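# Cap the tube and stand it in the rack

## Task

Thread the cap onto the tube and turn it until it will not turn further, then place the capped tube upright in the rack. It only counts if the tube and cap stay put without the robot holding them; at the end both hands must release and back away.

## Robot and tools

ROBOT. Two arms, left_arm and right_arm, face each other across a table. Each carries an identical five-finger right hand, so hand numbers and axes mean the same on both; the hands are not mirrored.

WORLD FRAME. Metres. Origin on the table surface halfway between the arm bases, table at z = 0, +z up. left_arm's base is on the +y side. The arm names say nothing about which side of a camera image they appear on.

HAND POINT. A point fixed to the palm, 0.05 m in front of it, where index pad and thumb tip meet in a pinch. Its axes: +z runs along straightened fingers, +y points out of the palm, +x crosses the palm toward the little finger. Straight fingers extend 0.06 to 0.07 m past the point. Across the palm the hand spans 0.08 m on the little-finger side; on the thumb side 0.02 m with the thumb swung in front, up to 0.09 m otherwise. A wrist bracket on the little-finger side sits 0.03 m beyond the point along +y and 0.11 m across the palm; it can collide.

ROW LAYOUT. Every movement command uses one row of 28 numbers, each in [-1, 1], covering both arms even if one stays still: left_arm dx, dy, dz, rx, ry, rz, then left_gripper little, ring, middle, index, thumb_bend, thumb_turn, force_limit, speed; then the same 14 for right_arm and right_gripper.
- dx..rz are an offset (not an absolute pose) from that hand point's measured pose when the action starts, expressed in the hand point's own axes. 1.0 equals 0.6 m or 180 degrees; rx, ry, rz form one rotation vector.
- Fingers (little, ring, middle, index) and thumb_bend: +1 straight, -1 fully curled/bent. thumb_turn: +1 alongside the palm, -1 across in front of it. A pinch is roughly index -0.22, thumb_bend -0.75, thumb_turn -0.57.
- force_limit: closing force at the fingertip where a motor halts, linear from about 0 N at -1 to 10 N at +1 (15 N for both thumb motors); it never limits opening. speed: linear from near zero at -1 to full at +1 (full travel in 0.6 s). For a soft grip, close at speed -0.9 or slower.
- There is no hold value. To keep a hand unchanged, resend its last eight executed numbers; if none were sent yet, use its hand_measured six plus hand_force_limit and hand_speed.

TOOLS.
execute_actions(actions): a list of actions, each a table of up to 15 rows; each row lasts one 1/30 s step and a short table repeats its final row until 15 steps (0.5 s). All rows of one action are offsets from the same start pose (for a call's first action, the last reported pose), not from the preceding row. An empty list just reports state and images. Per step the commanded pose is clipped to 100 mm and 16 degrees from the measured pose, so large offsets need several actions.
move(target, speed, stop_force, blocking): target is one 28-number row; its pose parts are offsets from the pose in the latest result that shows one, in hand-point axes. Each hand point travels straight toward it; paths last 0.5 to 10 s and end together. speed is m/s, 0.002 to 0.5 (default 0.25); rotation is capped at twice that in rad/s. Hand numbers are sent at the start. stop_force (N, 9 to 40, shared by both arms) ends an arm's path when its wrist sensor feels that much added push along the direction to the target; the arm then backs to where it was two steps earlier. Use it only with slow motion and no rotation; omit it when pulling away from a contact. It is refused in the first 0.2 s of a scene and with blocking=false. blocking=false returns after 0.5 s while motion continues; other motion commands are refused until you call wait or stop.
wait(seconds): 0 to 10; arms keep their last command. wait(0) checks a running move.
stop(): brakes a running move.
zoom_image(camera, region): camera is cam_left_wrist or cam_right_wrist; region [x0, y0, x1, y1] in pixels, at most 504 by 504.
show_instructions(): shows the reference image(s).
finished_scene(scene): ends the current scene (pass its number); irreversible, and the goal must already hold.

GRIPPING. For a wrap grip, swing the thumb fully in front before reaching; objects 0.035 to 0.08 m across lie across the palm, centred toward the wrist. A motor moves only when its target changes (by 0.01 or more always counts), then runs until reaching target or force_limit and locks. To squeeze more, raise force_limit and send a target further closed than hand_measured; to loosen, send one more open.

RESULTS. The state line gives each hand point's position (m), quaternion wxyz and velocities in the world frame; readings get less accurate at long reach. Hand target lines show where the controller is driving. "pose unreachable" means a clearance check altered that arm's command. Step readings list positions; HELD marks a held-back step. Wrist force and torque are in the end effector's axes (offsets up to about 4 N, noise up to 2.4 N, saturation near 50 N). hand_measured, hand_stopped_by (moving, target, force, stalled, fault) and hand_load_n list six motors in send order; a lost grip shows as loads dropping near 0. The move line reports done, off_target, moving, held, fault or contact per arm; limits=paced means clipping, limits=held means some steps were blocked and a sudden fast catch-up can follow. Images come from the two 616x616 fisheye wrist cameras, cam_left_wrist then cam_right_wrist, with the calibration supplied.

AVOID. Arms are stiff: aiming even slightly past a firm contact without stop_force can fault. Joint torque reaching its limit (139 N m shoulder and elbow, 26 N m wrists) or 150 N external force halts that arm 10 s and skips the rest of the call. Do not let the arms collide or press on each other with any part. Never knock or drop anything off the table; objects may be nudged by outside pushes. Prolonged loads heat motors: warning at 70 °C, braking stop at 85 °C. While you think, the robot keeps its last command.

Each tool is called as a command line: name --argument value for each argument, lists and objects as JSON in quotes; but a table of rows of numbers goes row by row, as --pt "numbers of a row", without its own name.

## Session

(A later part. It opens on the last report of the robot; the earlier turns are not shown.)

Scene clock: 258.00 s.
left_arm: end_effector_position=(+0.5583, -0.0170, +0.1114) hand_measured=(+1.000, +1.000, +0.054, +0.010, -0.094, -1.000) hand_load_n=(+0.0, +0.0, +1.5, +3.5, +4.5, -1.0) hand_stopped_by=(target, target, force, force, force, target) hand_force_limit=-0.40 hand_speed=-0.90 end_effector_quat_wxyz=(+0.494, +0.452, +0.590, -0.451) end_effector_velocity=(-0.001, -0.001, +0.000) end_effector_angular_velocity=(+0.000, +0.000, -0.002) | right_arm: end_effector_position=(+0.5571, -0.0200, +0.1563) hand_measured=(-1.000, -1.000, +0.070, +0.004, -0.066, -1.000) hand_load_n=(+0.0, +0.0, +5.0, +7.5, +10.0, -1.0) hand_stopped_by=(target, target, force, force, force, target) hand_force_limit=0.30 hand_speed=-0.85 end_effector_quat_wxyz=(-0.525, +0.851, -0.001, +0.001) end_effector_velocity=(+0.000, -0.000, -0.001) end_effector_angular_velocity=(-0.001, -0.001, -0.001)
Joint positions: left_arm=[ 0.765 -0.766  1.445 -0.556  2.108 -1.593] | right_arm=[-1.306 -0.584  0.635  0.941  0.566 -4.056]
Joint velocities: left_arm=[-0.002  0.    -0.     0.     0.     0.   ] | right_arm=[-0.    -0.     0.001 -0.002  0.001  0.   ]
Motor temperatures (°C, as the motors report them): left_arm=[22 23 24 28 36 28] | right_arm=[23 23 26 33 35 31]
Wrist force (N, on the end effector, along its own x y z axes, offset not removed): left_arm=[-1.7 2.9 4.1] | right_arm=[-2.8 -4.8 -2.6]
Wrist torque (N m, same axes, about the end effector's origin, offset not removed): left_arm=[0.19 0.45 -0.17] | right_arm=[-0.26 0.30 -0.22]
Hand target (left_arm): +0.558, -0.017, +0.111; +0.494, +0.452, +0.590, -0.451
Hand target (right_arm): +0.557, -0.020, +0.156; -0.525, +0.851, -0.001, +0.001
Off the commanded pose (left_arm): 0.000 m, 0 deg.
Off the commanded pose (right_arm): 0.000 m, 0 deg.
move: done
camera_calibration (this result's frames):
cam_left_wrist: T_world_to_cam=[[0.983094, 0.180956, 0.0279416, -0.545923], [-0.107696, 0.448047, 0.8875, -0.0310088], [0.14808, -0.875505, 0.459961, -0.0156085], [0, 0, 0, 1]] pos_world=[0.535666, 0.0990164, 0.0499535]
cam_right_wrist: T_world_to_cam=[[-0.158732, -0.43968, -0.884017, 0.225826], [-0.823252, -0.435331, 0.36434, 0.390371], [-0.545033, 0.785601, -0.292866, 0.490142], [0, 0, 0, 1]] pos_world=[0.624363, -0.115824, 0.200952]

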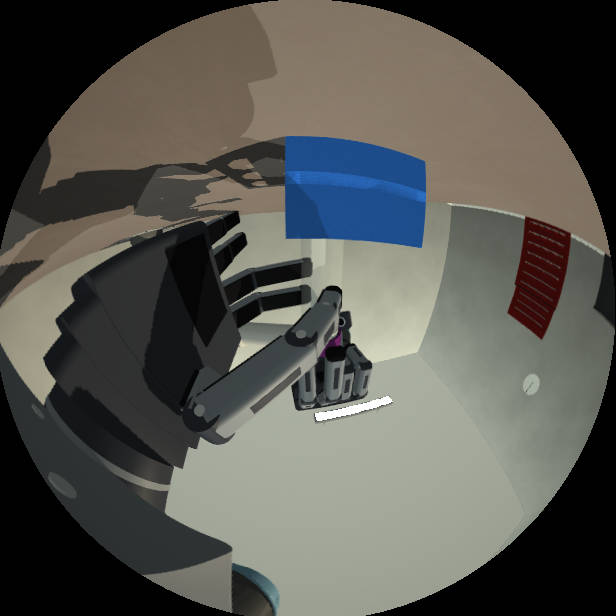

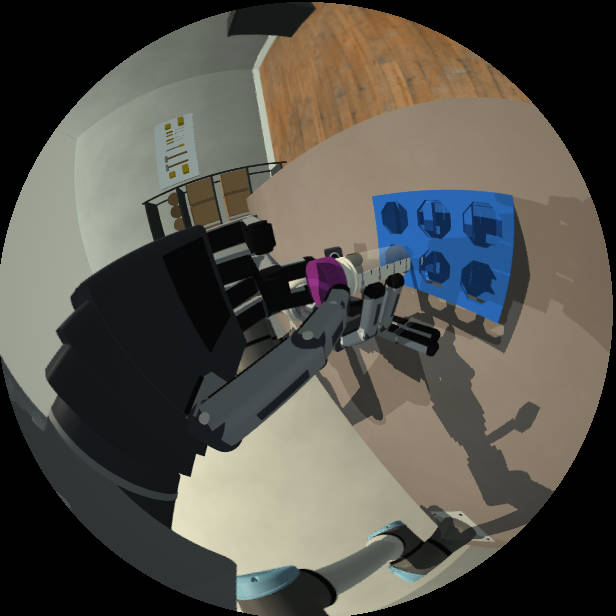

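Appears entered. Lower 2 mm more and release slightly.

move --target '[0,0,0,0,0,0,1,1,-0.35,-0.35,-0.55,-1,-0.4,-0.9,0,0.003,0.0015,0,0,0,-1,-1,-0.3,-0.3,-0.4,-1,0.3,-0.85]' --speed 0.004

move --target '[0,0,0,0,0,0,1,1,-0.35,-0.35,-0.55,-1,-0.4,-0.9,0,0,0,0,0,0,-1,-1,0.16,0.1,0.04,-1,0.3,-0.7]'

zoom_image --camera "cam_right_wrist" --region '[290,210,430,350]'

Scene clock: 265.77 s.
left_arm: end_effector_position=(+0.5583, -0.0170, +0.1113) hand_measured=(+1.000, +1.000, +0.054, +0.010, -0.094, -1.000) hand_load_n=(+0.0, +0.0, +1.0, +2.5, +2.5, -1.0) hand_stopped_by=(target, target, force, force, force, target) hand_force_limit=-0.40 hand_speed=-0.90 end_effector_quat_wxyz=(+0.494, +0.452, +0.590, -0.451) end_effector_velocity=(+0.001, +0.001, +0.000) end_effector_angular_velocity=(-0.001, -0.001, +0.002) | right_arm: end_effector_position=(+0.5571, -0.0200, +0.1543) hand_measured=(-1.000, -1.000, +0.070, +0.004, -0.066, -1.000) hand_load_n=(+0.0, +0.0, +5.0, +7.0, +10.5, -1.0) hand_stopped_by=(target, target, force, force, force, target) hand_force_limit=0.30 hand_speed=-0.85 end_effector_quat_wxyz=(-0.525, +0.851, -0.001, +0.001) end_effector_velocity=(+0.000, +0.000, -0.001) end_effector_angular_velocity=(-0.000, +0.000, -0.000)
Joint positions: left_arm=[ 0.765 -0.766  1.445 -0.556  2.108 -1.593] | right_arm=[-1.306 -0.584  0.639  0.937  0.566 -4.056]
Joint velocities: left_arm=[ 0.001 -0.    -0.    -0.001 -0.001  0.   ] | right_arm=[ 0.     0.001  0.    -0.001  0.     0.   ]
Motor temperatures (°C, as the motors report them): left_arm=[22 23 24 28 36 28] | right_arm=[23 23 26 33 35 31]
Wrist force (N, on the end effector, along its own x y z axes, offset not removed): left_arm=[-3.6 1.1 1.8] | right_arm=[-0.9 -3.9 -0.3]
Wrist torque (N m, same axes, about the end effector's origin, offset not removed): left_arm=[0.22 0.48 -0.38] | right_arm=[-0.20 0.09 0.24]
Hand target (left_arm): +0.558, -0.017, +0.111; +0.494, +0.452, +0.590, -0.451
Hand target (right_arm): +0.557, -0.020, +0.154; -0.525, +0.851, -0.001, +0.001
Off the commanded pose (left_arm): 0.000 m, 0 deg.
Off the commanded pose (right_arm): 0.000 m, 0 deg.
move: done
camera_calibration (this result's frames):
cam_left_wrist: T_world_to_cam=[[0.983094, 0.180956, 0.0279311, -0.545914], [-0.107684, 0.448033, 0.887508, -0.0310043], [0.148086, -0.875512, 0.459945, -0.0155895], [0, 0, 0, 1]] pos_world=[0.535655, 0.0990286, 0.0499349]
cam_right_wrist: T_world_to_cam=[[-0.158818, -0.439654, -0.884014, 0.224144], [-0.823257, -0.435284, 0.364385, 0.391084], [-0.545001, 0.785641, -0.292817, 0.489593], [0, 0, 0, 1]] pos_world=[0.624388, -0.115866, 0.199002]

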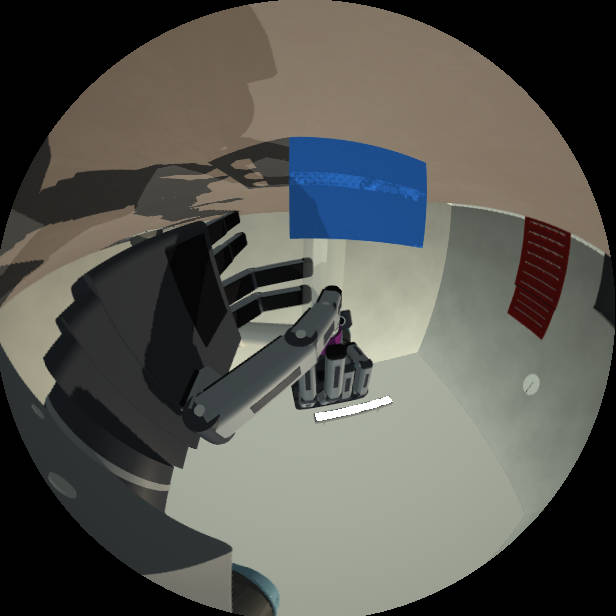

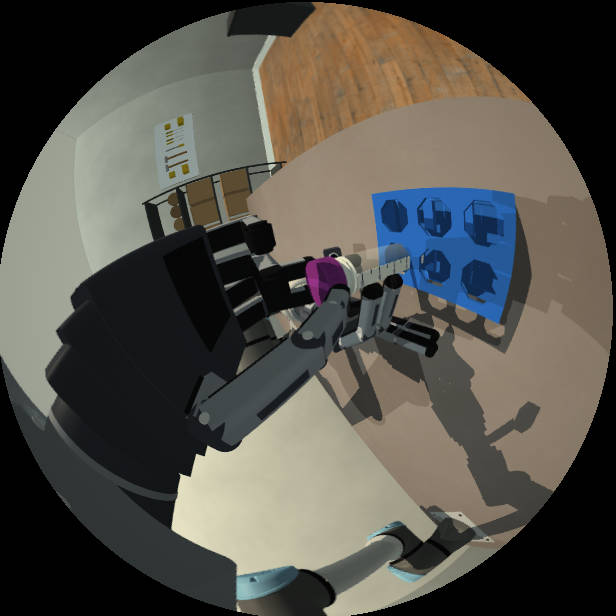

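Scene clock: 266.40 s.
left_arm: end_effector_position=(+0.5583, -0.0170, +0.1114) hand_measured=(+1.000, +1.000, +0.054, +0.010, -0.094, -1.000) hand_load_n=(+0.0, +0.0, +0.5, +2.5, +2.5, -0.5) hand_stopped_by=(target, target, force, force, force, target) hand_force_limit=-0.40 hand_speed=-0.90 end_effector_quat_wxyz=(+0.494, +0.452, +0.590, -0.451) end_effector_velocity=(-0.000, -0.000, +0.000) end_effector_angular_velocity=(-0.000, -0.000, -0.001) | right_arm: end_effector_position=(+0.5571, -0.0200, +0.1543) hand_measured=(-1.000, -1.000, +0.160, +0.100, +0.040, -1.000) hand_load_n=(+0.0, +0.0, +0.0, +0.0, +0.0, +0.0) hand_stopped_by=(target, target, target, target, target, target) hand_force_limit=0.30 hand_speed=-0.70 end_effector_quat_wxyz=(-0.525, +0.851, -0.001, +0.001) end_effector_velocity=(-0.000, +0.000, +0.001) end_effector_angular_velocity=(+0.002, +0.001, +0.002)
Joint positions: left_arm=[ 0.765 -0.766  1.445 -0.556  2.108 -1.593] | right_arm=[-1.306 -0.584  0.64   0.937  0.566 -4.056]
Joint velocities: left_arm=[-0.    -0.    -0.001  0.     0.     0.   ] | right_arm=[-0.    -0.001 -0.     0.001 -0.003 -0.   ]
Motor temperatures (°C, as the motors report them): left_arm=[22 23 24 28 36 28] | right_arm=[23 23 26 33 35 31]
Wrist force (N, on the end effector, along its own x y z axes, offset not removed): left_arm=[-2.7 2.6 -0.7] | right_arm=[-1.8 -1.6 -0.4]
Wrist torque (N m, same axes, about the end effector's origin, offset not removed): left_arm=[0.52 0.27 -0.13] | right_arm=[-0.12 0.38 -0.05]
Hand target (left_arm): +0.558, -0.017, +0.111; +0.494, +0.452, +0.590, -0.451
Hand target (right_arm): +0.557, -0.020, +0.154; -0.525, +0.851, -0.001, +0.001
Off the commanded pose (left_arm): 0.000 m, 0 deg.
Off the commanded pose (right_arm): 0.000 m, 0 deg.
move: done
camera_calibration (this result's frames):
cam_left_wrist: T_world_to_cam=[[0.983094, 0.180956, 0.0279355, -0.545915], [-0.107689, 0.448039, 0.887505, -0.0310025], [0.148083, -0.875509, 0.459951, -0.0155904], [0, 0, 0, 1]] pos_world=[0.535656, 0.0990274, 0.0499361]
cam_right_wrist: T_world_to_cam=[[-0.158838, -0.439661, -0.884007, 0.224116], [-0.823248, -0.435281, 0.364407, 0.391091], [-0.545007, 0.785639, -0.292811, 0.489583], [0, 0, 0, 1]] pos_world=[0.624389, -0.115866, 0.198959]

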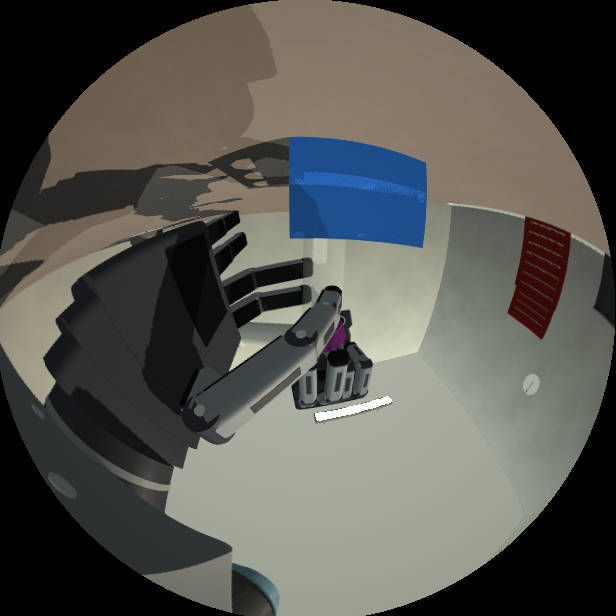

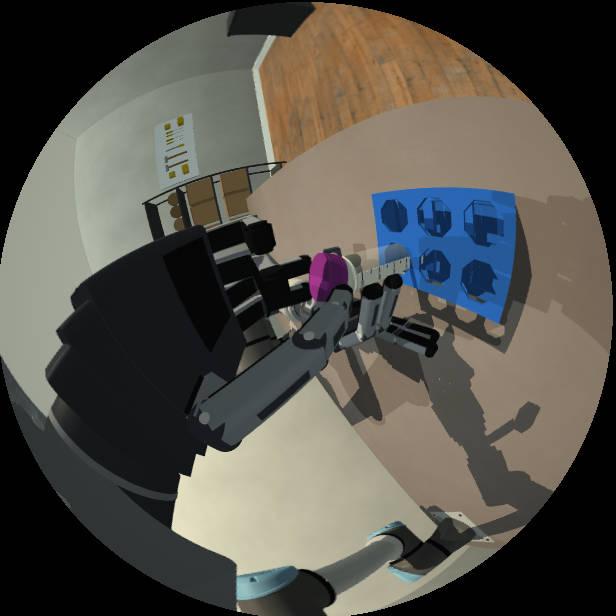

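Region (290, 210, 430, 350) of cam_right_wrist's 616x616 image, scaled by 3.600, with more detail than that image has.

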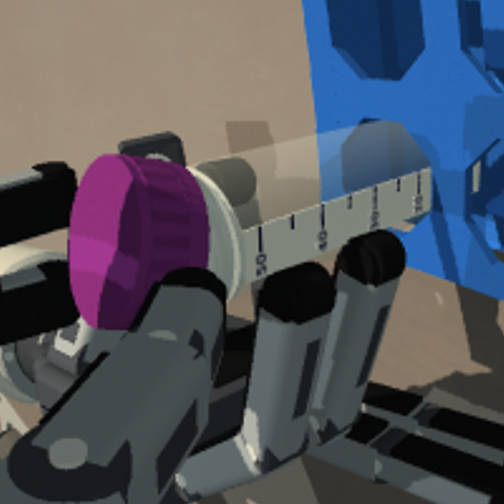

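move --target '[0,0,0,0,0,0,1,1,-0.35,-0.35,-0.55,-1,-0.4,-0.9,0.008,0.006,0.003,0,0,0,-1,-1,0.16,0.2,0.04,-1,0.3,-0.7]' --speed 0.01

move --target '[0,0,0,0,0,0,1,1,-0.35,-0.35,-0.55,-1,-0.4,-0.9,0,0,0,0,0,0,-1,-1,0.03,0.2,0,-1,-0.7,-0.9]'

zoom_image --camera "cam_right_wrist" --region '[290,210,430,350]'

Scene clock: 276.60 s.
left_arm: end_effector_position=(+0.5583, -0.0170, +0.1114) hand_measured=(+1.000, +1.000, +0.054, +0.010, -0.094, -1.000) hand_load_n=(+0.0, +0.0, +0.5, +2.5, +2.5, -0.5) hand_stopped_by=(target, target, force, force, force, target) hand_force_limit=-0.40 hand_speed=-0.90 end_effector_quat_wxyz=(+0.494, +0.452, +0.590, -0.451) end_effector_velocity=(-0.000, -0.000, -0.000) end_effector_angular_velocity=(-0.000, -0.000, -0.001) | right_arm: end_effector_position=(+0.5618, -0.0200, +0.1504) hand_measured=(-1.000, -1.000, +0.160, +0.200, +0.040, -1.000) hand_load_n=(+0.0, +0.0, +0.0, +0.0, +0.0, +0.0) hand_stopped_by=(target, target, target, target, target, target) hand_force_limit=0.30 hand_speed=-0.70 end_effector_quat_wxyz=(-0.525, +0.851, -0.001, +0.001) end_effector_velocity=(+0.001, +0.000, -0.001) end_effector_angular_velocity=(+0.001, -0.000, +0.001)
Joint positions: left_arm=[ 0.765 -0.766  1.445 -0.556  2.108 -1.593] | right_arm=[-1.308 -0.566  0.616  0.945  0.564 -4.06 ]
Joint velocities: left_arm=[-0.     0.     0.    -0.     0.001  0.   ] | right_arm=[-0.     0.006 -0.009  0.003 -0.001 -0.001]
Motor temperatures (°C, as the motors report them): left_arm=[22 23 24 28 36 28] | right_arm=[23 23 26 33 35 31]
Wrist force (N, on the end effector, along its own x y z axes, offset not removed): left_arm=[-1.3 3.7 -1.0] | right_arm=[-1.5 0.0 1.0]
Wrist torque (N m, same axes, about the end effector's origin, offset not removed): left_arm=[0.73 0.12 -0.08] | right_arm=[-0.02 0.06 0.04]
Hand target (left_arm): +0.558, -0.017, +0.111; +0.494, +0.452, +0.590, -0.451
Hand target (right_arm): +0.562, -0.020, +0.150; -0.525, +0.851, -0.001, +0.001
Off the commanded pose (left_arm): 0.000 m, 0 deg.
Off the commanded pose (right_arm): 0.000 m, 0 deg.
move: done
camera_calibration (this result's frames):
cam_left_wrist: T_world_to_cam=[[0.983094, 0.180956, 0.0279356, -0.545915], [-0.107689, 0.448039, 0.887505, -0.0310024], [0.148083, -0.875509, 0.459951, -0.0155904], [0, 0, 0, 1]] pos_world=[0.535656, 0.0990275, 0.049936]
cam_right_wrist: T_world_to_cam=[[-0.158833, -0.439627, -0.884025, 0.221387], [-0.823278, -0.435254, 0.364371, 0.396378], [-0.544963, 0.785673, -0.292802, 0.490985], [0, 0, 0, 1]] pos_world=[0.629062, -0.115901, 0.195044]

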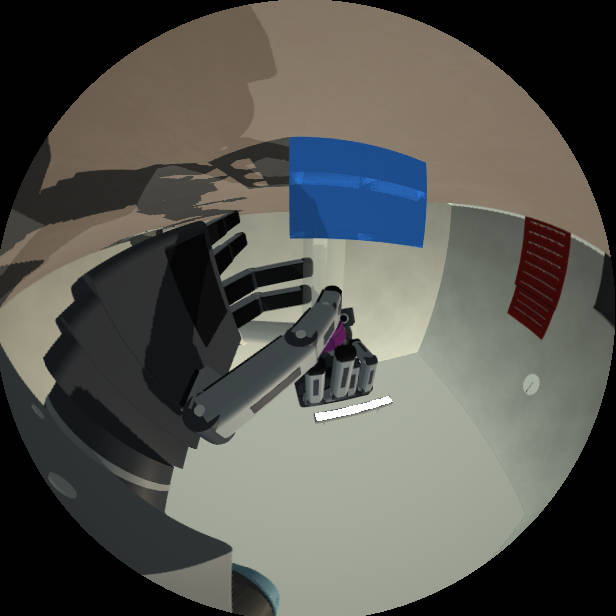

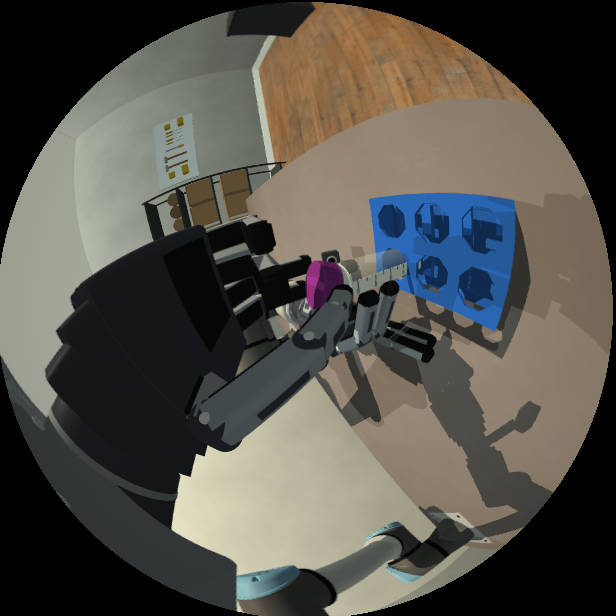

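Scene clock: 277.43 s.
left_arm: end_effector_position=(+0.5583, -0.0170, +0.1114) hand_measured=(+1.000, +1.000, +0.054, +0.010, -0.094, -1.000) hand_load_n=(+0.0, +0.0, +0.5, +3.5, +2.0, +0.0) hand_stopped_by=(target, target, force, force, force, target) hand_force_limit=-0.40 hand_speed=-0.90 end_effector_quat_wxyz=(+0.494, +0.452, +0.590, -0.451) end_effector_velocity=(+0.001, +0.001, +0.000) end_effector_angular_velocity=(-0.001, -0.001, +0.001) | right_arm: end_effector_position=(+0.5618, -0.0200, +0.1503) hand_measured=(-1.000, -1.000, +0.062, +0.200, +0.000, -1.000) hand_load_n=(+0.0, +0.0, +2.5, +0.0, +1.5, +0.5) hand_stopped_by=(target, target, force, target, target, target) hand_force_limit=-0.70 hand_speed=-0.90 end_effector_quat_wxyz=(-0.525, +0.851, -0.001, +0.001) end_effector_velocity=(+0.000, -0.000, -0.000) end_effector_angular_velocity=(-0.000, -0.003, +0.000)
Joint positions: left_arm=[ 0.765 -0.766  1.445 -0.556  2.108 -1.593] | right_arm=[-1.308 -0.566  0.616  0.946  0.564 -4.06 ]
Joint velocities: left_arm=[ 0.001 -0.    -0.    -0.001  0.     0.   ] | right_arm=[-0.    -0.     0.    -0.002  0.001 -0.001]
Motor temperatures (°C, as the motors report them): left_arm=[22 23 24 28 36 28] | right_arm=[23 23 26 33 35 31]
Wrist force (N, on the end effector, along its own x y z axes, offset not removed): left_arm=[-0.3 3.2 -1.4] | right_arm=[-1.4 1.2 1.8]
Wrist torque (N m, same axes, about the end effector's origin, offset not removed): left_arm=[0.81 0.08 -0.13] | right_arm=[0.35 0.33 0.13]
Hand target (left_arm): +0.558, -0.017, +0.111; +0.494, +0.452, +0.590, -0.451
Hand target (right_arm): +0.562, -0.020, +0.150; -0.525, +0.851, -0.001, +0.001
Off the commanded pose (left_arm): 0.000 m, 0 deg.
Off the commanded pose (right_arm): 0.000 m, 0 deg.
move: done
camera_calibration (this result's frames):
cam_left_wrist: T_world_to_cam=[[0.983095, 0.180955, 0.0279354, -0.545915], [-0.107688, 0.448039, 0.887504, -0.0310029], [0.148082, -0.875509, 0.459952, -0.01559], [0, 0, 0, 1]] pos_world=[0.535656, 0.0990273, 0.0499362]
cam_right_wrist: T_world_to_cam=[[-0.158974, -0.439681, -0.883973, 0.221373], [-0.823215, -0.43524, 0.364533, 0.396336], [-0.545018, 0.78565, -0.29276, 0.490994], [0, 0, 0, 1]] pos_world=[0.629063, -0.115915, 0.194954]

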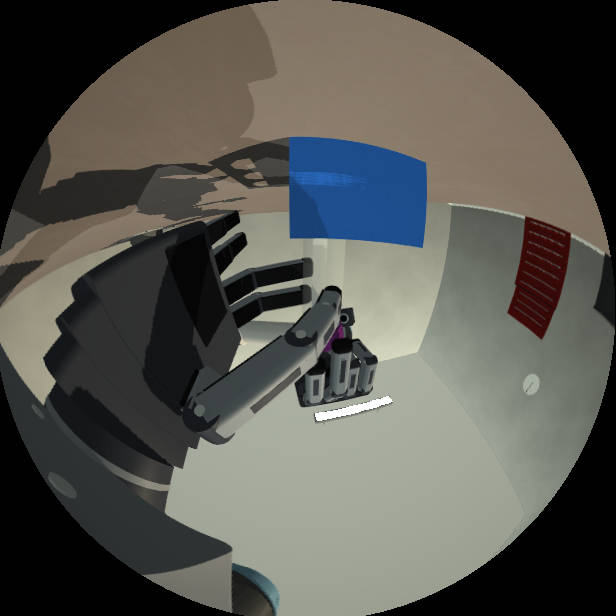

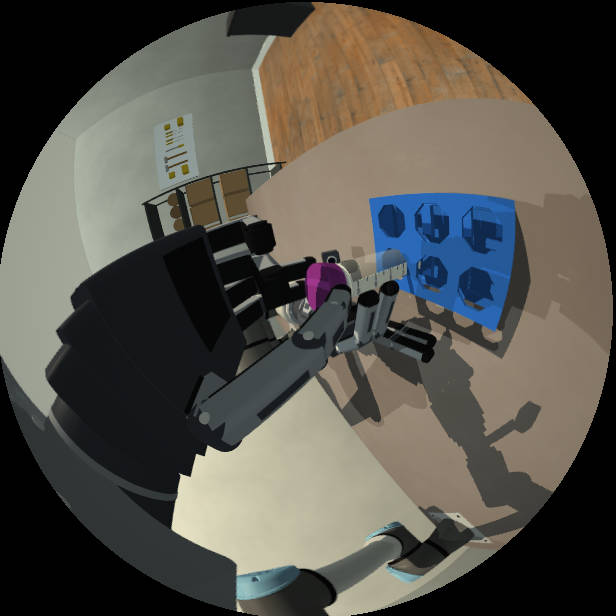

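Region (290, 210, 430, 350) of cam_right_wrist's 616x616 image, scaled by 3.600, with more detail than that image has.

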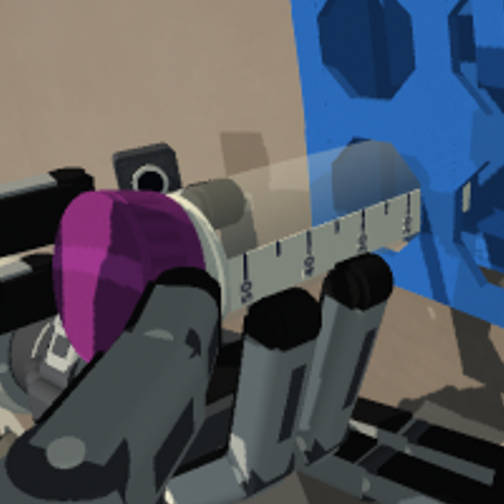

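Straightening. Drag −x with slight lift, then release.

move --target '[0,0,0,0,0,0,1,1,-0.35,-0.35,-0.55,-1,-0.4,-0.9,-0.005,-0.002,-0.001,0,0,0,-1,-1,0.03,0.2,0,-1,-0.7,-0.9]' --speed 0.005

move --target '[0,0,0,0,0,0,1,1,-0.35,-0.35,-0.55,-1,-0.4,-0.9,0,0,0,0,0,0,-1,-1,0.2,0.2,0.12,-1,-0.7,-0.5]'

zoom_image --camera "cam_right_wrist" --region '[290,210,430,350]'

Scene clock: 286.10 s.
left_arm: end_effector_position=(+0.5583, -0.0170, +0.1114) hand_measured=(+1.000, +1.000, +0.054, +0.010, -0.094, -1.000) hand_load_n=(+0.0, +0.0, +0.0, +3.5, +2.0, +0.0) hand_stopped_by=(target, target, force, force, force, target) hand_force_limit=-0.40 hand_speed=-0.90 end_effector_quat_wxyz=(+0.494, +0.452, +0.590, -0.451) end_effector_velocity=(+0.000, +0.000, -0.000) end_effector_angular_velocity=(-0.000, -0.000, +0.001) | right_arm: end_effector_position=(+0.5589, -0.0200, +0.1516) hand_measured=(-1.000, -1.000, +0.062, +0.200, +0.002, -1.000) hand_load_n=(+0.0, +0.0, +2.5, +0.0, +1.5, +0.0) hand_stopped_by=(target, target, force, target, target, target) hand_force_limit=-0.70 hand_speed=-0.90 end_effector_quat_wxyz=(-0.525, +0.851, -0.001, +0.001) end_effector_velocity=(-0.001, -0.000, -0.000) end_effector_angular_velocity=(-0.001, +0.000, -0.000)
Joint positions: left_arm=[ 0.765 -0.766  1.445 -0.556  2.108 -1.593] | right_arm=[-1.307 -0.577  0.633  0.937  0.565 -4.058]
Joint velocities: left_arm=[-0.     0.     0.    -0.001 -0.001 -0.   ] | right_arm=[ 0.    -0.003  0.006 -0.003  0.001  0.   ]
Motor temperatures (°C, as the motors report them): left_arm=[22 23 24 28 36 28] | right_arm=[23 23 26 33 35 31]
Wrist force (N, on the end effector, along its own x y z axes, offset not removed): left_arm=[-2.8 1.4 0.9] | right_arm=[-1.2 -1.1 0.9]
Wrist torque (N m, same axes, about the end effector's origin, offset not removed): left_arm=[0.51 0.27 -0.14] | right_arm=[-0.23 0.32 -0.09]
Hand target (left_arm): +0.558, -0.017, +0.111; +0.494, +0.452, +0.590, -0.451
Hand target (right_arm): +0.559, -0.020, +0.152; -0.525, +0.851, -0.001, +0.001
Off the commanded pose (left_arm): 0.000 m, 0 deg.
Off the commanded pose (right_arm): 0.000 m, 0 deg.
move: done
camera_calibration (this result's frames):
cam_left_wrist: T_world_to_cam=[[0.983095, 0.180955, 0.0279352, -0.545915], [-0.107688, 0.448039, 0.887505, -0.0310028], [0.148083, -0.875509, 0.459951, -0.0155899], [0, 0, 0, 1]] pos_world=[0.535656, 0.0990275, 0.0499359]
cam_right_wrist: T_world_to_cam=[[-0.158967, -0.4397, -0.883965, 0.222063], [-0.823205, -0.435251, 0.364542, 0.393452], [-0.545035, 0.785634, -0.292773, 0.489786], [0, 0, 0, 1]] pos_world=[0.626142, -0.115901, 0.196262]

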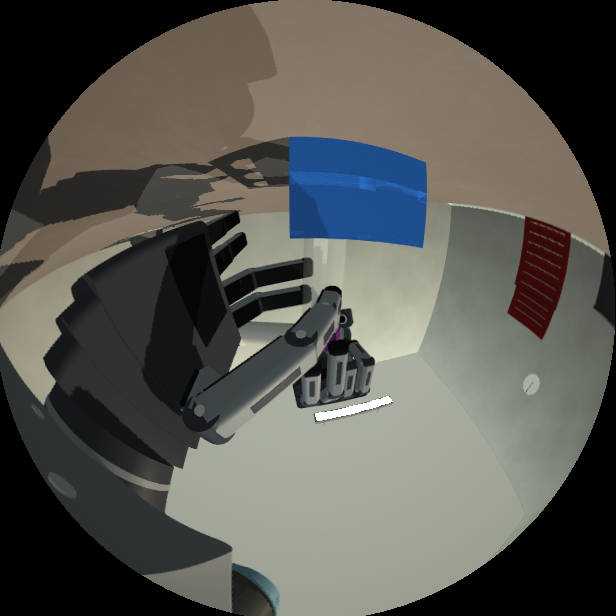

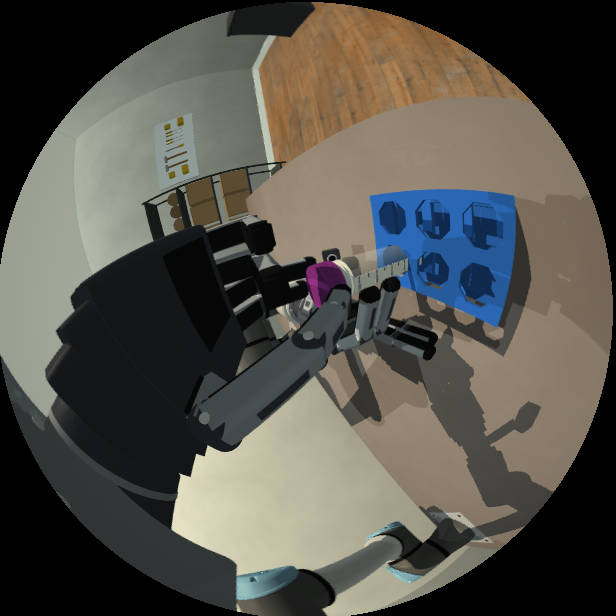

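Scene clock: 286.60 s.
left_arm: end_effector_position=(+0.5583, -0.0170, +0.1114) hand_measured=(+1.000, +1.000, +0.054, +0.010, -0.094, -1.000) hand_load_n=(+0.0, +0.0, +0.5, +2.5, +2.5, -0.5) hand_stopped_by=(target, target, force, force, force, target) hand_force_limit=-0.40 hand_speed=-0.90 end_effector_quat_wxyz=(+0.494, +0.452, +0.590, -0.451) end_effector_velocity=(+0.001, +0.001, +0.000) end_effector_angular_velocity=(-0.001, -0.000, +0.002) | right_arm: end_effector_position=(+0.5589, -0.0200, +0.1516) hand_measured=(-1.000, -1.000, +0.200, +0.200, +0.120, -1.000) hand_load_n=(+0.0, +0.0, +0.0, +0.0, +0.0, +0.0) hand_stopped_by=(target, target, target, target, target, target) hand_force_limit=-0.70 hand_speed=-0.50 end_effector_quat_wxyz=(-0.525, +0.851, -0.001, +0.001) end_effector_velocity=(-0.000, +0.000, +0.000) end_effector_angular_velocity=(-0.000, +0.001, -0.000)
Joint positions: left_arm=[ 0.765 -0.766  1.445 -0.556  2.108 -1.593] | right_arm=[-1.307 -0.577  0.633  0.937  0.565 -4.057]
Joint velocities: left_arm=[ 0.002  0.    -0.    -0.001 -0.    -0.   ] | right_arm=[ 0.     0.    -0.001  0.001  0.     0.001]
Motor temperatures (°C, as the motors report them): left_arm=[22 23 24 28 36 28] | right_arm=[23 23 26 33 35 31]
Wrist force (N, on the end effector, along its own x y z axes, offset not removed): left_arm=[-0.4 1.7 -3.4] | right_arm=[-1.3 0.7 1.5]
Wrist torque (N m, same axes, about the end effector's origin, offset not removed): left_arm=[0.62 0.05 0.07] | right_arm=[0.01 0.16 0.00]
Hand target (left_arm): +0.558, -0.017, +0.111; +0.494, +0.452, +0.590, -0.451
Hand target (right_arm): +0.559, -0.020, +0.152; -0.525, +0.851, -0.001, +0.001
Off the commanded pose (left_arm): 0.000 m, 0 deg.
Off the commanded pose (right_arm): 0.000 m, 0 deg.
move: done
camera_calibration (this result's frames):
cam_left_wrist: T_world_to_cam=[[0.983095, 0.180955, 0.0279354, -0.545915], [-0.107688, 0.448039, 0.887504, -0.0310028], [0.148082, -0.875509, 0.459952, -0.01559], [0, 0, 0, 1]] pos_world=[0.535656, 0.0990274, 0.0499361]
cam_right_wrist: T_world_to_cam=[[-0.158839, -0.439653, -0.884011, 0.222062], [-0.823261, -0.435265, 0.364398, 0.393494], [-0.544988, 0.785652, -0.292812, 0.489779], [0, 0, 0, 1]] pos_world=[0.626144, -0.115891, 0.19633]

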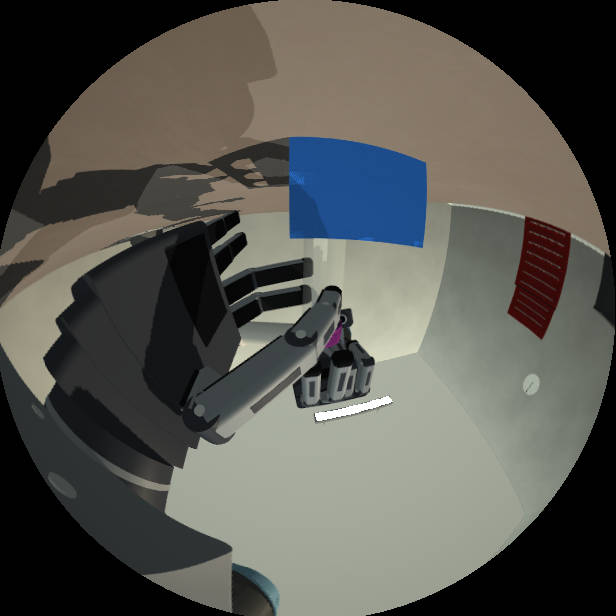

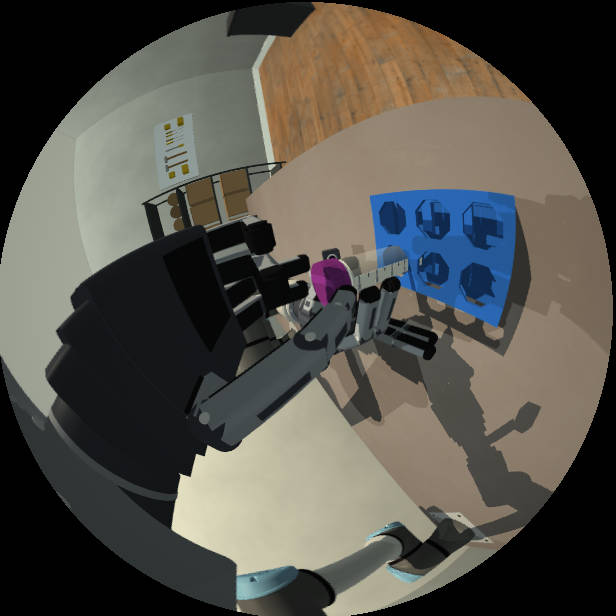

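Region (290, 210, 430, 350) of cam_right_wrist's 616x616 image, scaled by 3.600, with more detail than that image has.

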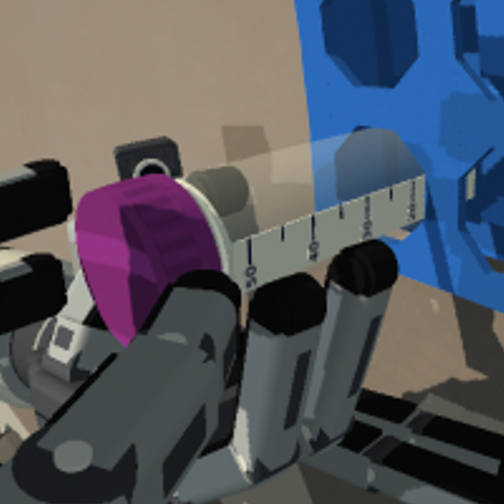

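move --target '[0.025,0.002,0.003,0,0.012,0,1,1,1,-0.35,-0.55,-1,-0.4,0,0,0,0,0,0,0,-1,-1,0.2,0.2,0.07,-1,0.3,-0.5]' --speed 0.015

move --target '[0,0,0,0,0,0,1,1,1,0.2,0.1,-1,-0.4,-0.3,0,0,0,0,0,0,-1,-1,0.2,0.2,0.07,-1,0.3,-0.5]'

move --target '[0.007,0.011,0.001,0,0,0.028,1,1,1,0.2,0.1,-1,-0.4,-0.3,0.002,0.024,0.012,0,0,0,-1,-1,0.2,0.2,0.07,-1,0.3,-0.5]' --speed 0.04

zoom_image --camera "cam_right_wrist" --region '[290,210,430,350]'

Scene clock: 299.47 s.
left_arm: end_effector_position=(+0.5583, -0.0172, +0.0964) hand_measured=(+1.000, +1.000, +1.000, +0.010, -0.094, -1.000) hand_load_n=(+0.0, +0.0, +0.0, +2.5, +2.0, +0.0) hand_stopped_by=(target, target, target, force, force, target) hand_force_limit=-0.40 hand_speed=0.00 end_effector_quat_wxyz=(+0.483, +0.461, +0.599, -0.442) end_effector_velocity=(+0.001, +0.001, -0.003) end_effector_angular_velocity=(+0.006, +0.002, +0.001) | right_arm: end_effector_position=(+0.5589, -0.0200, +0.1516) hand_measured=(-1.000, -1.000, +0.200, +0.200, +0.070, -1.000) hand_load_n=(+0.0, +0.0, +0.0, +0.0, +0.0, +0.0) hand_stopped_by=(target, target, target, target, target, target) hand_force_limit=0.30 hand_speed=-0.50 end_effector_quat_wxyz=(-0.525, +0.851, -0.001, +0.001) end_effector_velocity=(+0.000, +0.000, -0.001) end_effector_angular_velocity=(-0.000, +0.000, -0.000)
Joint positions: left_arm=[ 0.766 -0.748  1.429 -0.515  2.109 -1.571] | right_arm=[-1.307 -0.577  0.633  0.937  0.565 -4.058]
Joint velocities: left_arm=[ 0.002  0.003 -0.002  0.007  0.     0.003] | right_arm=[-0.     0.001  0.001 -0.001 -0.     0.   ]
Motor temperatures (°C, as the motors report them): left_arm=[22 23 24 28 36 28] | right_arm=[23 23 26 33 35 31]
Wrist force (N, on the end effector, along its own x y z axes, offset not removed): left_arm=[0.6 0.4 1.5] | right_arm=[-3.5 -3.6 -0.2]
Wrist torque (N m, same axes, about the end effector's origin, offset not removed): left_arm=[0.13 -0.26 0.06] | right_arm=[-0.46 0.63 -0.04]
Hand target (left_arm): +0.558, -0.017, +0.096; +0.483, +0.461, +0.599, -0.442
Hand target (right_arm): +0.559, -0.020, +0.152; -0.525, +0.851, -0.001, +0.001
Off the commanded pose (left_arm): 0.000 m, 0 deg.
Off the commanded pose (right_arm): 0.000 m, 0 deg.
move: done
camera_calibration (this result's frames):
cam_left_wrist: T_world_to_cam=[[0.983838, 0.176894, 0.0277864, -0.545906], [-0.100285, 0.415773, 0.903922, -0.0239309], [0.148346, -0.892099, 0.426793, -0.00614644], [0, 0, 0, 1]] pos_world=[0.535595, 0.101034, 0.0394238]
cam_right_wrist: T_world_to_cam=[[-0.158961, -0.439707, -0.883962, 0.22206], [-0.823203, -0.435255, 0.364542, 0.393449], [-0.54504, 0.785628, -0.292779, 0.489781], [0, 0, 0, 1]] pos_world=[0.626137, -0.115894, 0.196262]

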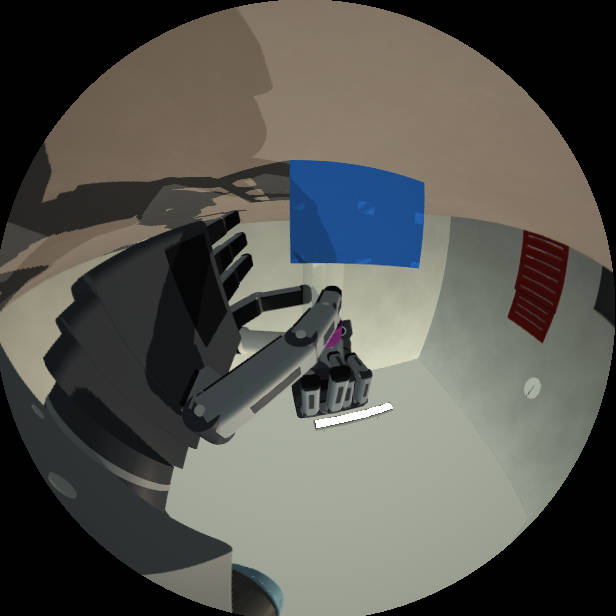

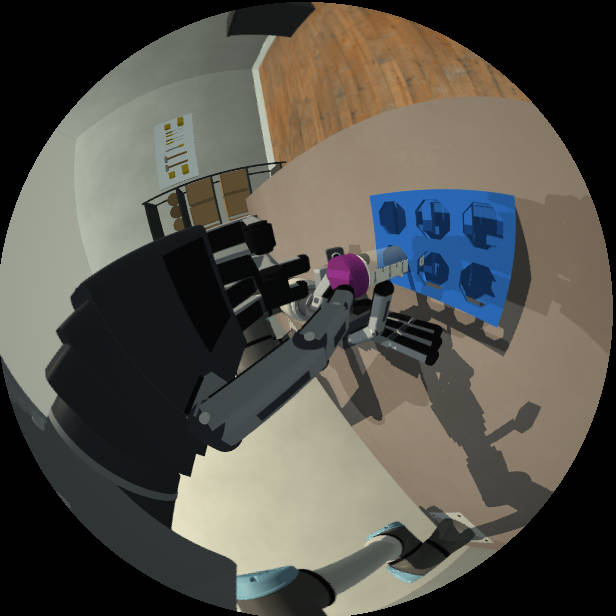

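Scene clock: 300.00 s.
left_arm: end_effector_position=(+0.5583, -0.0172, +0.0964) hand_measured=(+1.000, +1.000, +1.000, +0.200, +0.100, -1.000) hand_load_n=(+0.0, +0.0, +0.0, +0.0, +0.0, +0.0) hand_stopped_by=(target, target, target, target, target, target) hand_force_limit=-0.40 hand_speed=-0.30 end_effector_quat_wxyz=(+0.483, +0.461, +0.599, -0.442) end_effector_velocity=(-0.001, -0.001, -0.000) end_effector_angular_velocity=(+0.000, -0.000, -0.002) | right_arm: end_effector_position=(+0.5589, -0.0200, +0.1516) hand_measured=(-1.000, -1.000, +0.200, +0.200, +0.070, -1.000) hand_load_n=(+0.0, +0.0, +0.0, +0.0, +0.0, +0.0) hand_stopped_by=(target, target, target, target, target, target) hand_force_limit=0.30 hand_speed=-0.50 end_effector_quat_wxyz=(-0.525, +0.851, -0.001, +0.001) end_effector_velocity=(-0.000, +0.000, -0.001) end_effector_angular_velocity=(+0.000, -0.000, +0.001)
Joint positions: left_arm=[ 0.766 -0.748  1.428 -0.515  2.109 -1.571] | right_arm=[-1.307 -0.577  0.633  0.937  0.565 -4.058]
Joint velocities: left_arm=[-0.001  0.     0.001 -0.001  0.001  0.   ] | right_arm=[ 0.     0.001  0.001 -0.001 -0.    -0.001]
Motor temperatures (°C, as the motors report them): left_arm=[22 23 24 28 36 28] | right_arm=[23 23 26 33 35 31]
Wrist force (N, on the end effector, along its own x y z axes, offset not removed): left_arm=[-0.8 0.5 -2.3] | right_arm=[-3.3 0.7 1.7]
Wrist torque (N m, same axes, about the end effector's origin, offset not removed): left_arm=[0.39 0.08 -0.01] | right_arm=[-0.02 0.40 -0.19]
Hand target (left_arm): +0.558, -0.017, +0.096; +0.483, +0.461, +0.599, -0.442
Hand target (right_arm): +0.559, -0.020, +0.152; -0.525, +0.851, -0.001, +0.001
Off the commanded pose (left_arm): 0.000 m, 0 deg.
Off the commanded pose (right_arm): 0.000 m, 0 deg.
move: done
camera_calibration (this result's frames):
cam_left_wrist: T_world_to_cam=[[0.983839, 0.176879, 0.0278466, -0.54592], [-0.100323, 0.415707, 0.903949, -0.0238734], [0.148313, -0.892133, 0.426733, -0.00611781], [0, 0, 0, 1]] pos_world=[0.53561, 0.101028, 0.0393931]
cam_right_wrist: T_world_to_cam=[[-0.158961, -0.439707, -0.883962, 0.22206], [-0.823203, -0.435255, 0.364542, 0.393449], [-0.54504, 0.785628, -0.292779, 0.489781], [0, 0, 0, 1]] pos_world=[0.626137, -0.115894, 0.196262]

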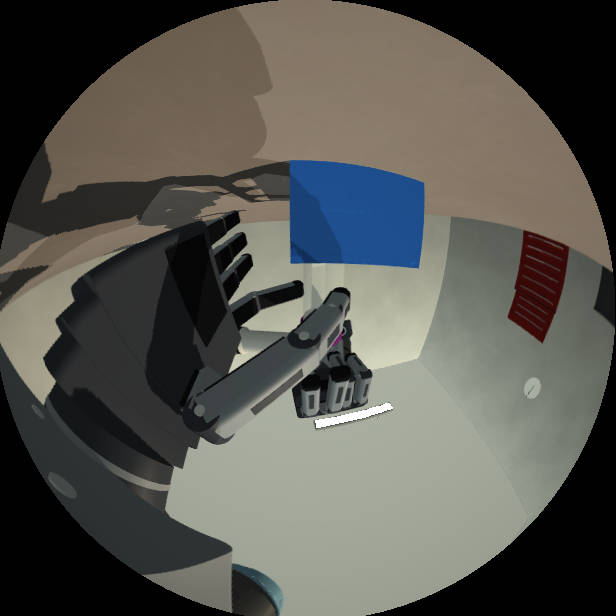

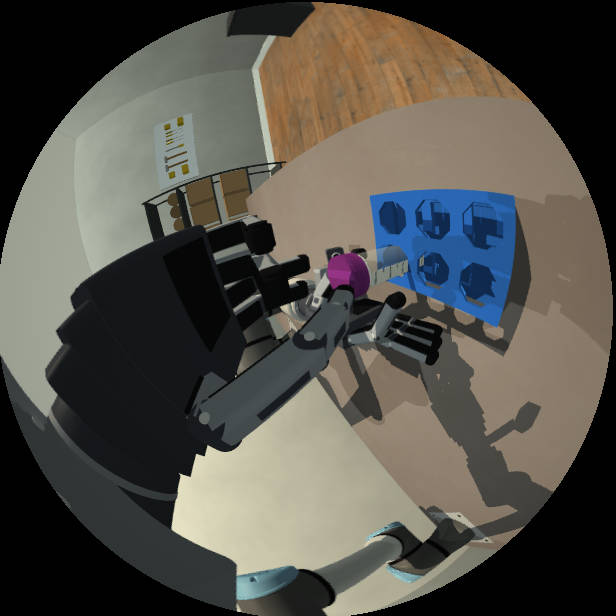

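Scene clock: 301.37 s.
left_arm: end_effector_position=(+0.5644, -0.0161, +0.0916) hand_measured=(+1.000, +1.000, +1.000, +0.200, +0.100, -1.000) hand_load_n=(+0.0, +0.0, +0.0, +0.0, +0.0, +0.0) hand_stopped_by=(target, target, target, target, target, target) hand_force_limit=-0.40 hand_speed=-0.30 end_effector_quat_wxyz=(+0.502, +0.486, +0.578, -0.421) end_effector_velocity=(+0.001, +0.001, -0.001) end_effector_angular_velocity=(+0.002, -0.009, -0.001) | right_arm: end_effector_position=(+0.5601, -0.0201, +0.1356) hand_measured=(-1.000, -1.000, +0.200, +0.200, +0.070, -1.000) hand_load_n=(+0.0, +0.0, +0.0, +0.0, +0.0, +0.0) hand_stopped_by=(target, target, target, target, target, target) hand_force_limit=0.30 hand_speed=-0.50 end_effector_quat_wxyz=(-0.525, +0.851, -0.001, +0.001) end_effector_velocity=(-0.000, -0.000, -0.002) end_effector_angular_velocity=(-0.000, +0.001, +0.000)
Joint positions: left_arm=[ 0.779 -0.722  1.409 -0.52   2.122 -1.481] | right_arm=[-1.307 -0.568  0.657  0.905  0.565 -4.059]
Joint velocities: left_arm=[ 0.003  0.003 -0.003  0.     0.002  0.01 ] | right_arm=[ 0.     0.001  0.003 -0.003 -0.    -0.001]
Motor temperatures (°C, as the motors report them): left_arm=[22 23 24 28 36 28] | right_arm=[23 23 26 33 35 31]
Wrist force (N, on the end effector, along its own x y z axes, offset not removed): left_arm=[-4.6 0.2 0.7] | right_arm=[-2.8 -0.8 3.4]
Wrist torque (N m, same axes, about the end effector's origin, offset not removed): left_arm=[0.17 0.59 -0.36] | right_arm=[-0.23 0.26 -0.19]
Hand target (left_arm): +0.564, -0.016, +0.092; +0.502, +0.487, +0.578, -0.421
Hand target (right_arm): +0.560, -0.020, +0.135; -0.525, +0.851, -0.001, +0.001
Off the commanded pose (left_arm): 0.000 m, 0 deg.
Off the commanded pose (right_arm): 0.000 m, 0 deg.
move: done
camera_calibration (this result's frames):
cam_left_wrist: T_world_to_cam=[[0.979914, 0.163735, 0.11384, -0.55783], [-0.171879, 0.403969, 0.89848, 0.0212326], [0.101125, -0.9, 0.423997, 0.0227858], [0, 0, 0, 1]] pos_world=[0.547971, 0.103266, 0.0347651]
cam_right_wrist: T_world_to_cam=[[-0.15895, -0.439721, -0.883957, 0.208128], [-0.823193, -0.435269, 0.364546, 0.400216], [-0.545058, 0.785612, -0.292789, 0.485819], [0, 0, 0, 1]] pos_world=[0.627336, -0.115945, 0.180322]

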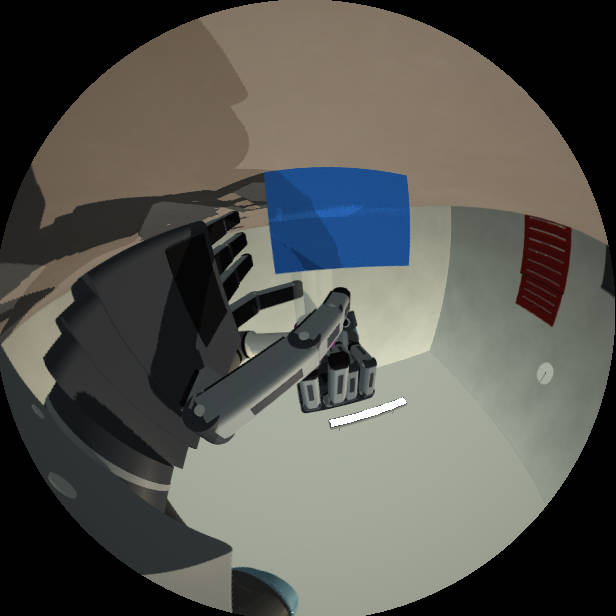

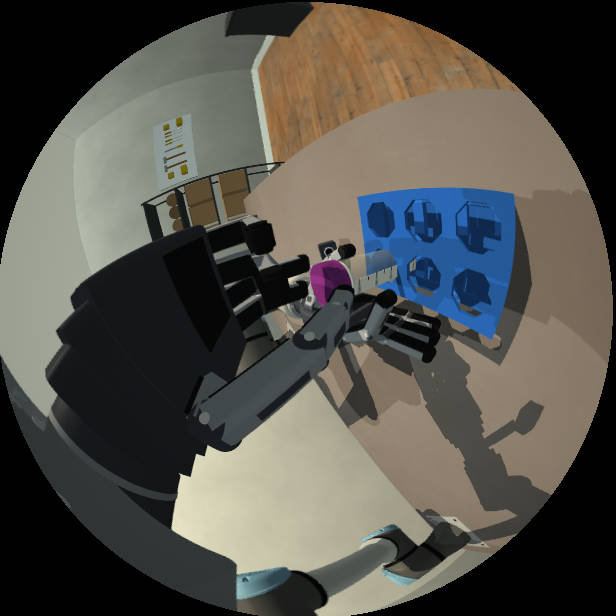

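Region (290, 210, 430, 350) of cam_right_wrist's 616x616 image, scaled by 3.600, with more detail than that image has.

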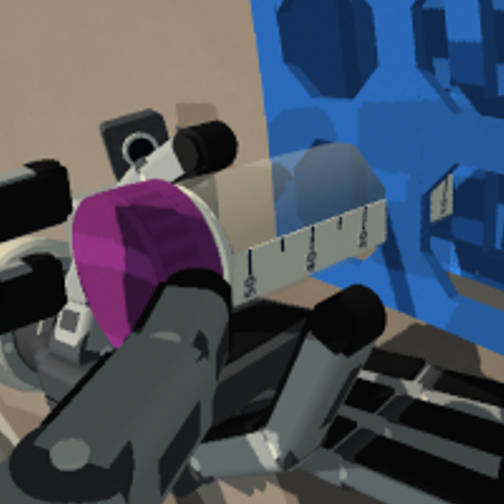

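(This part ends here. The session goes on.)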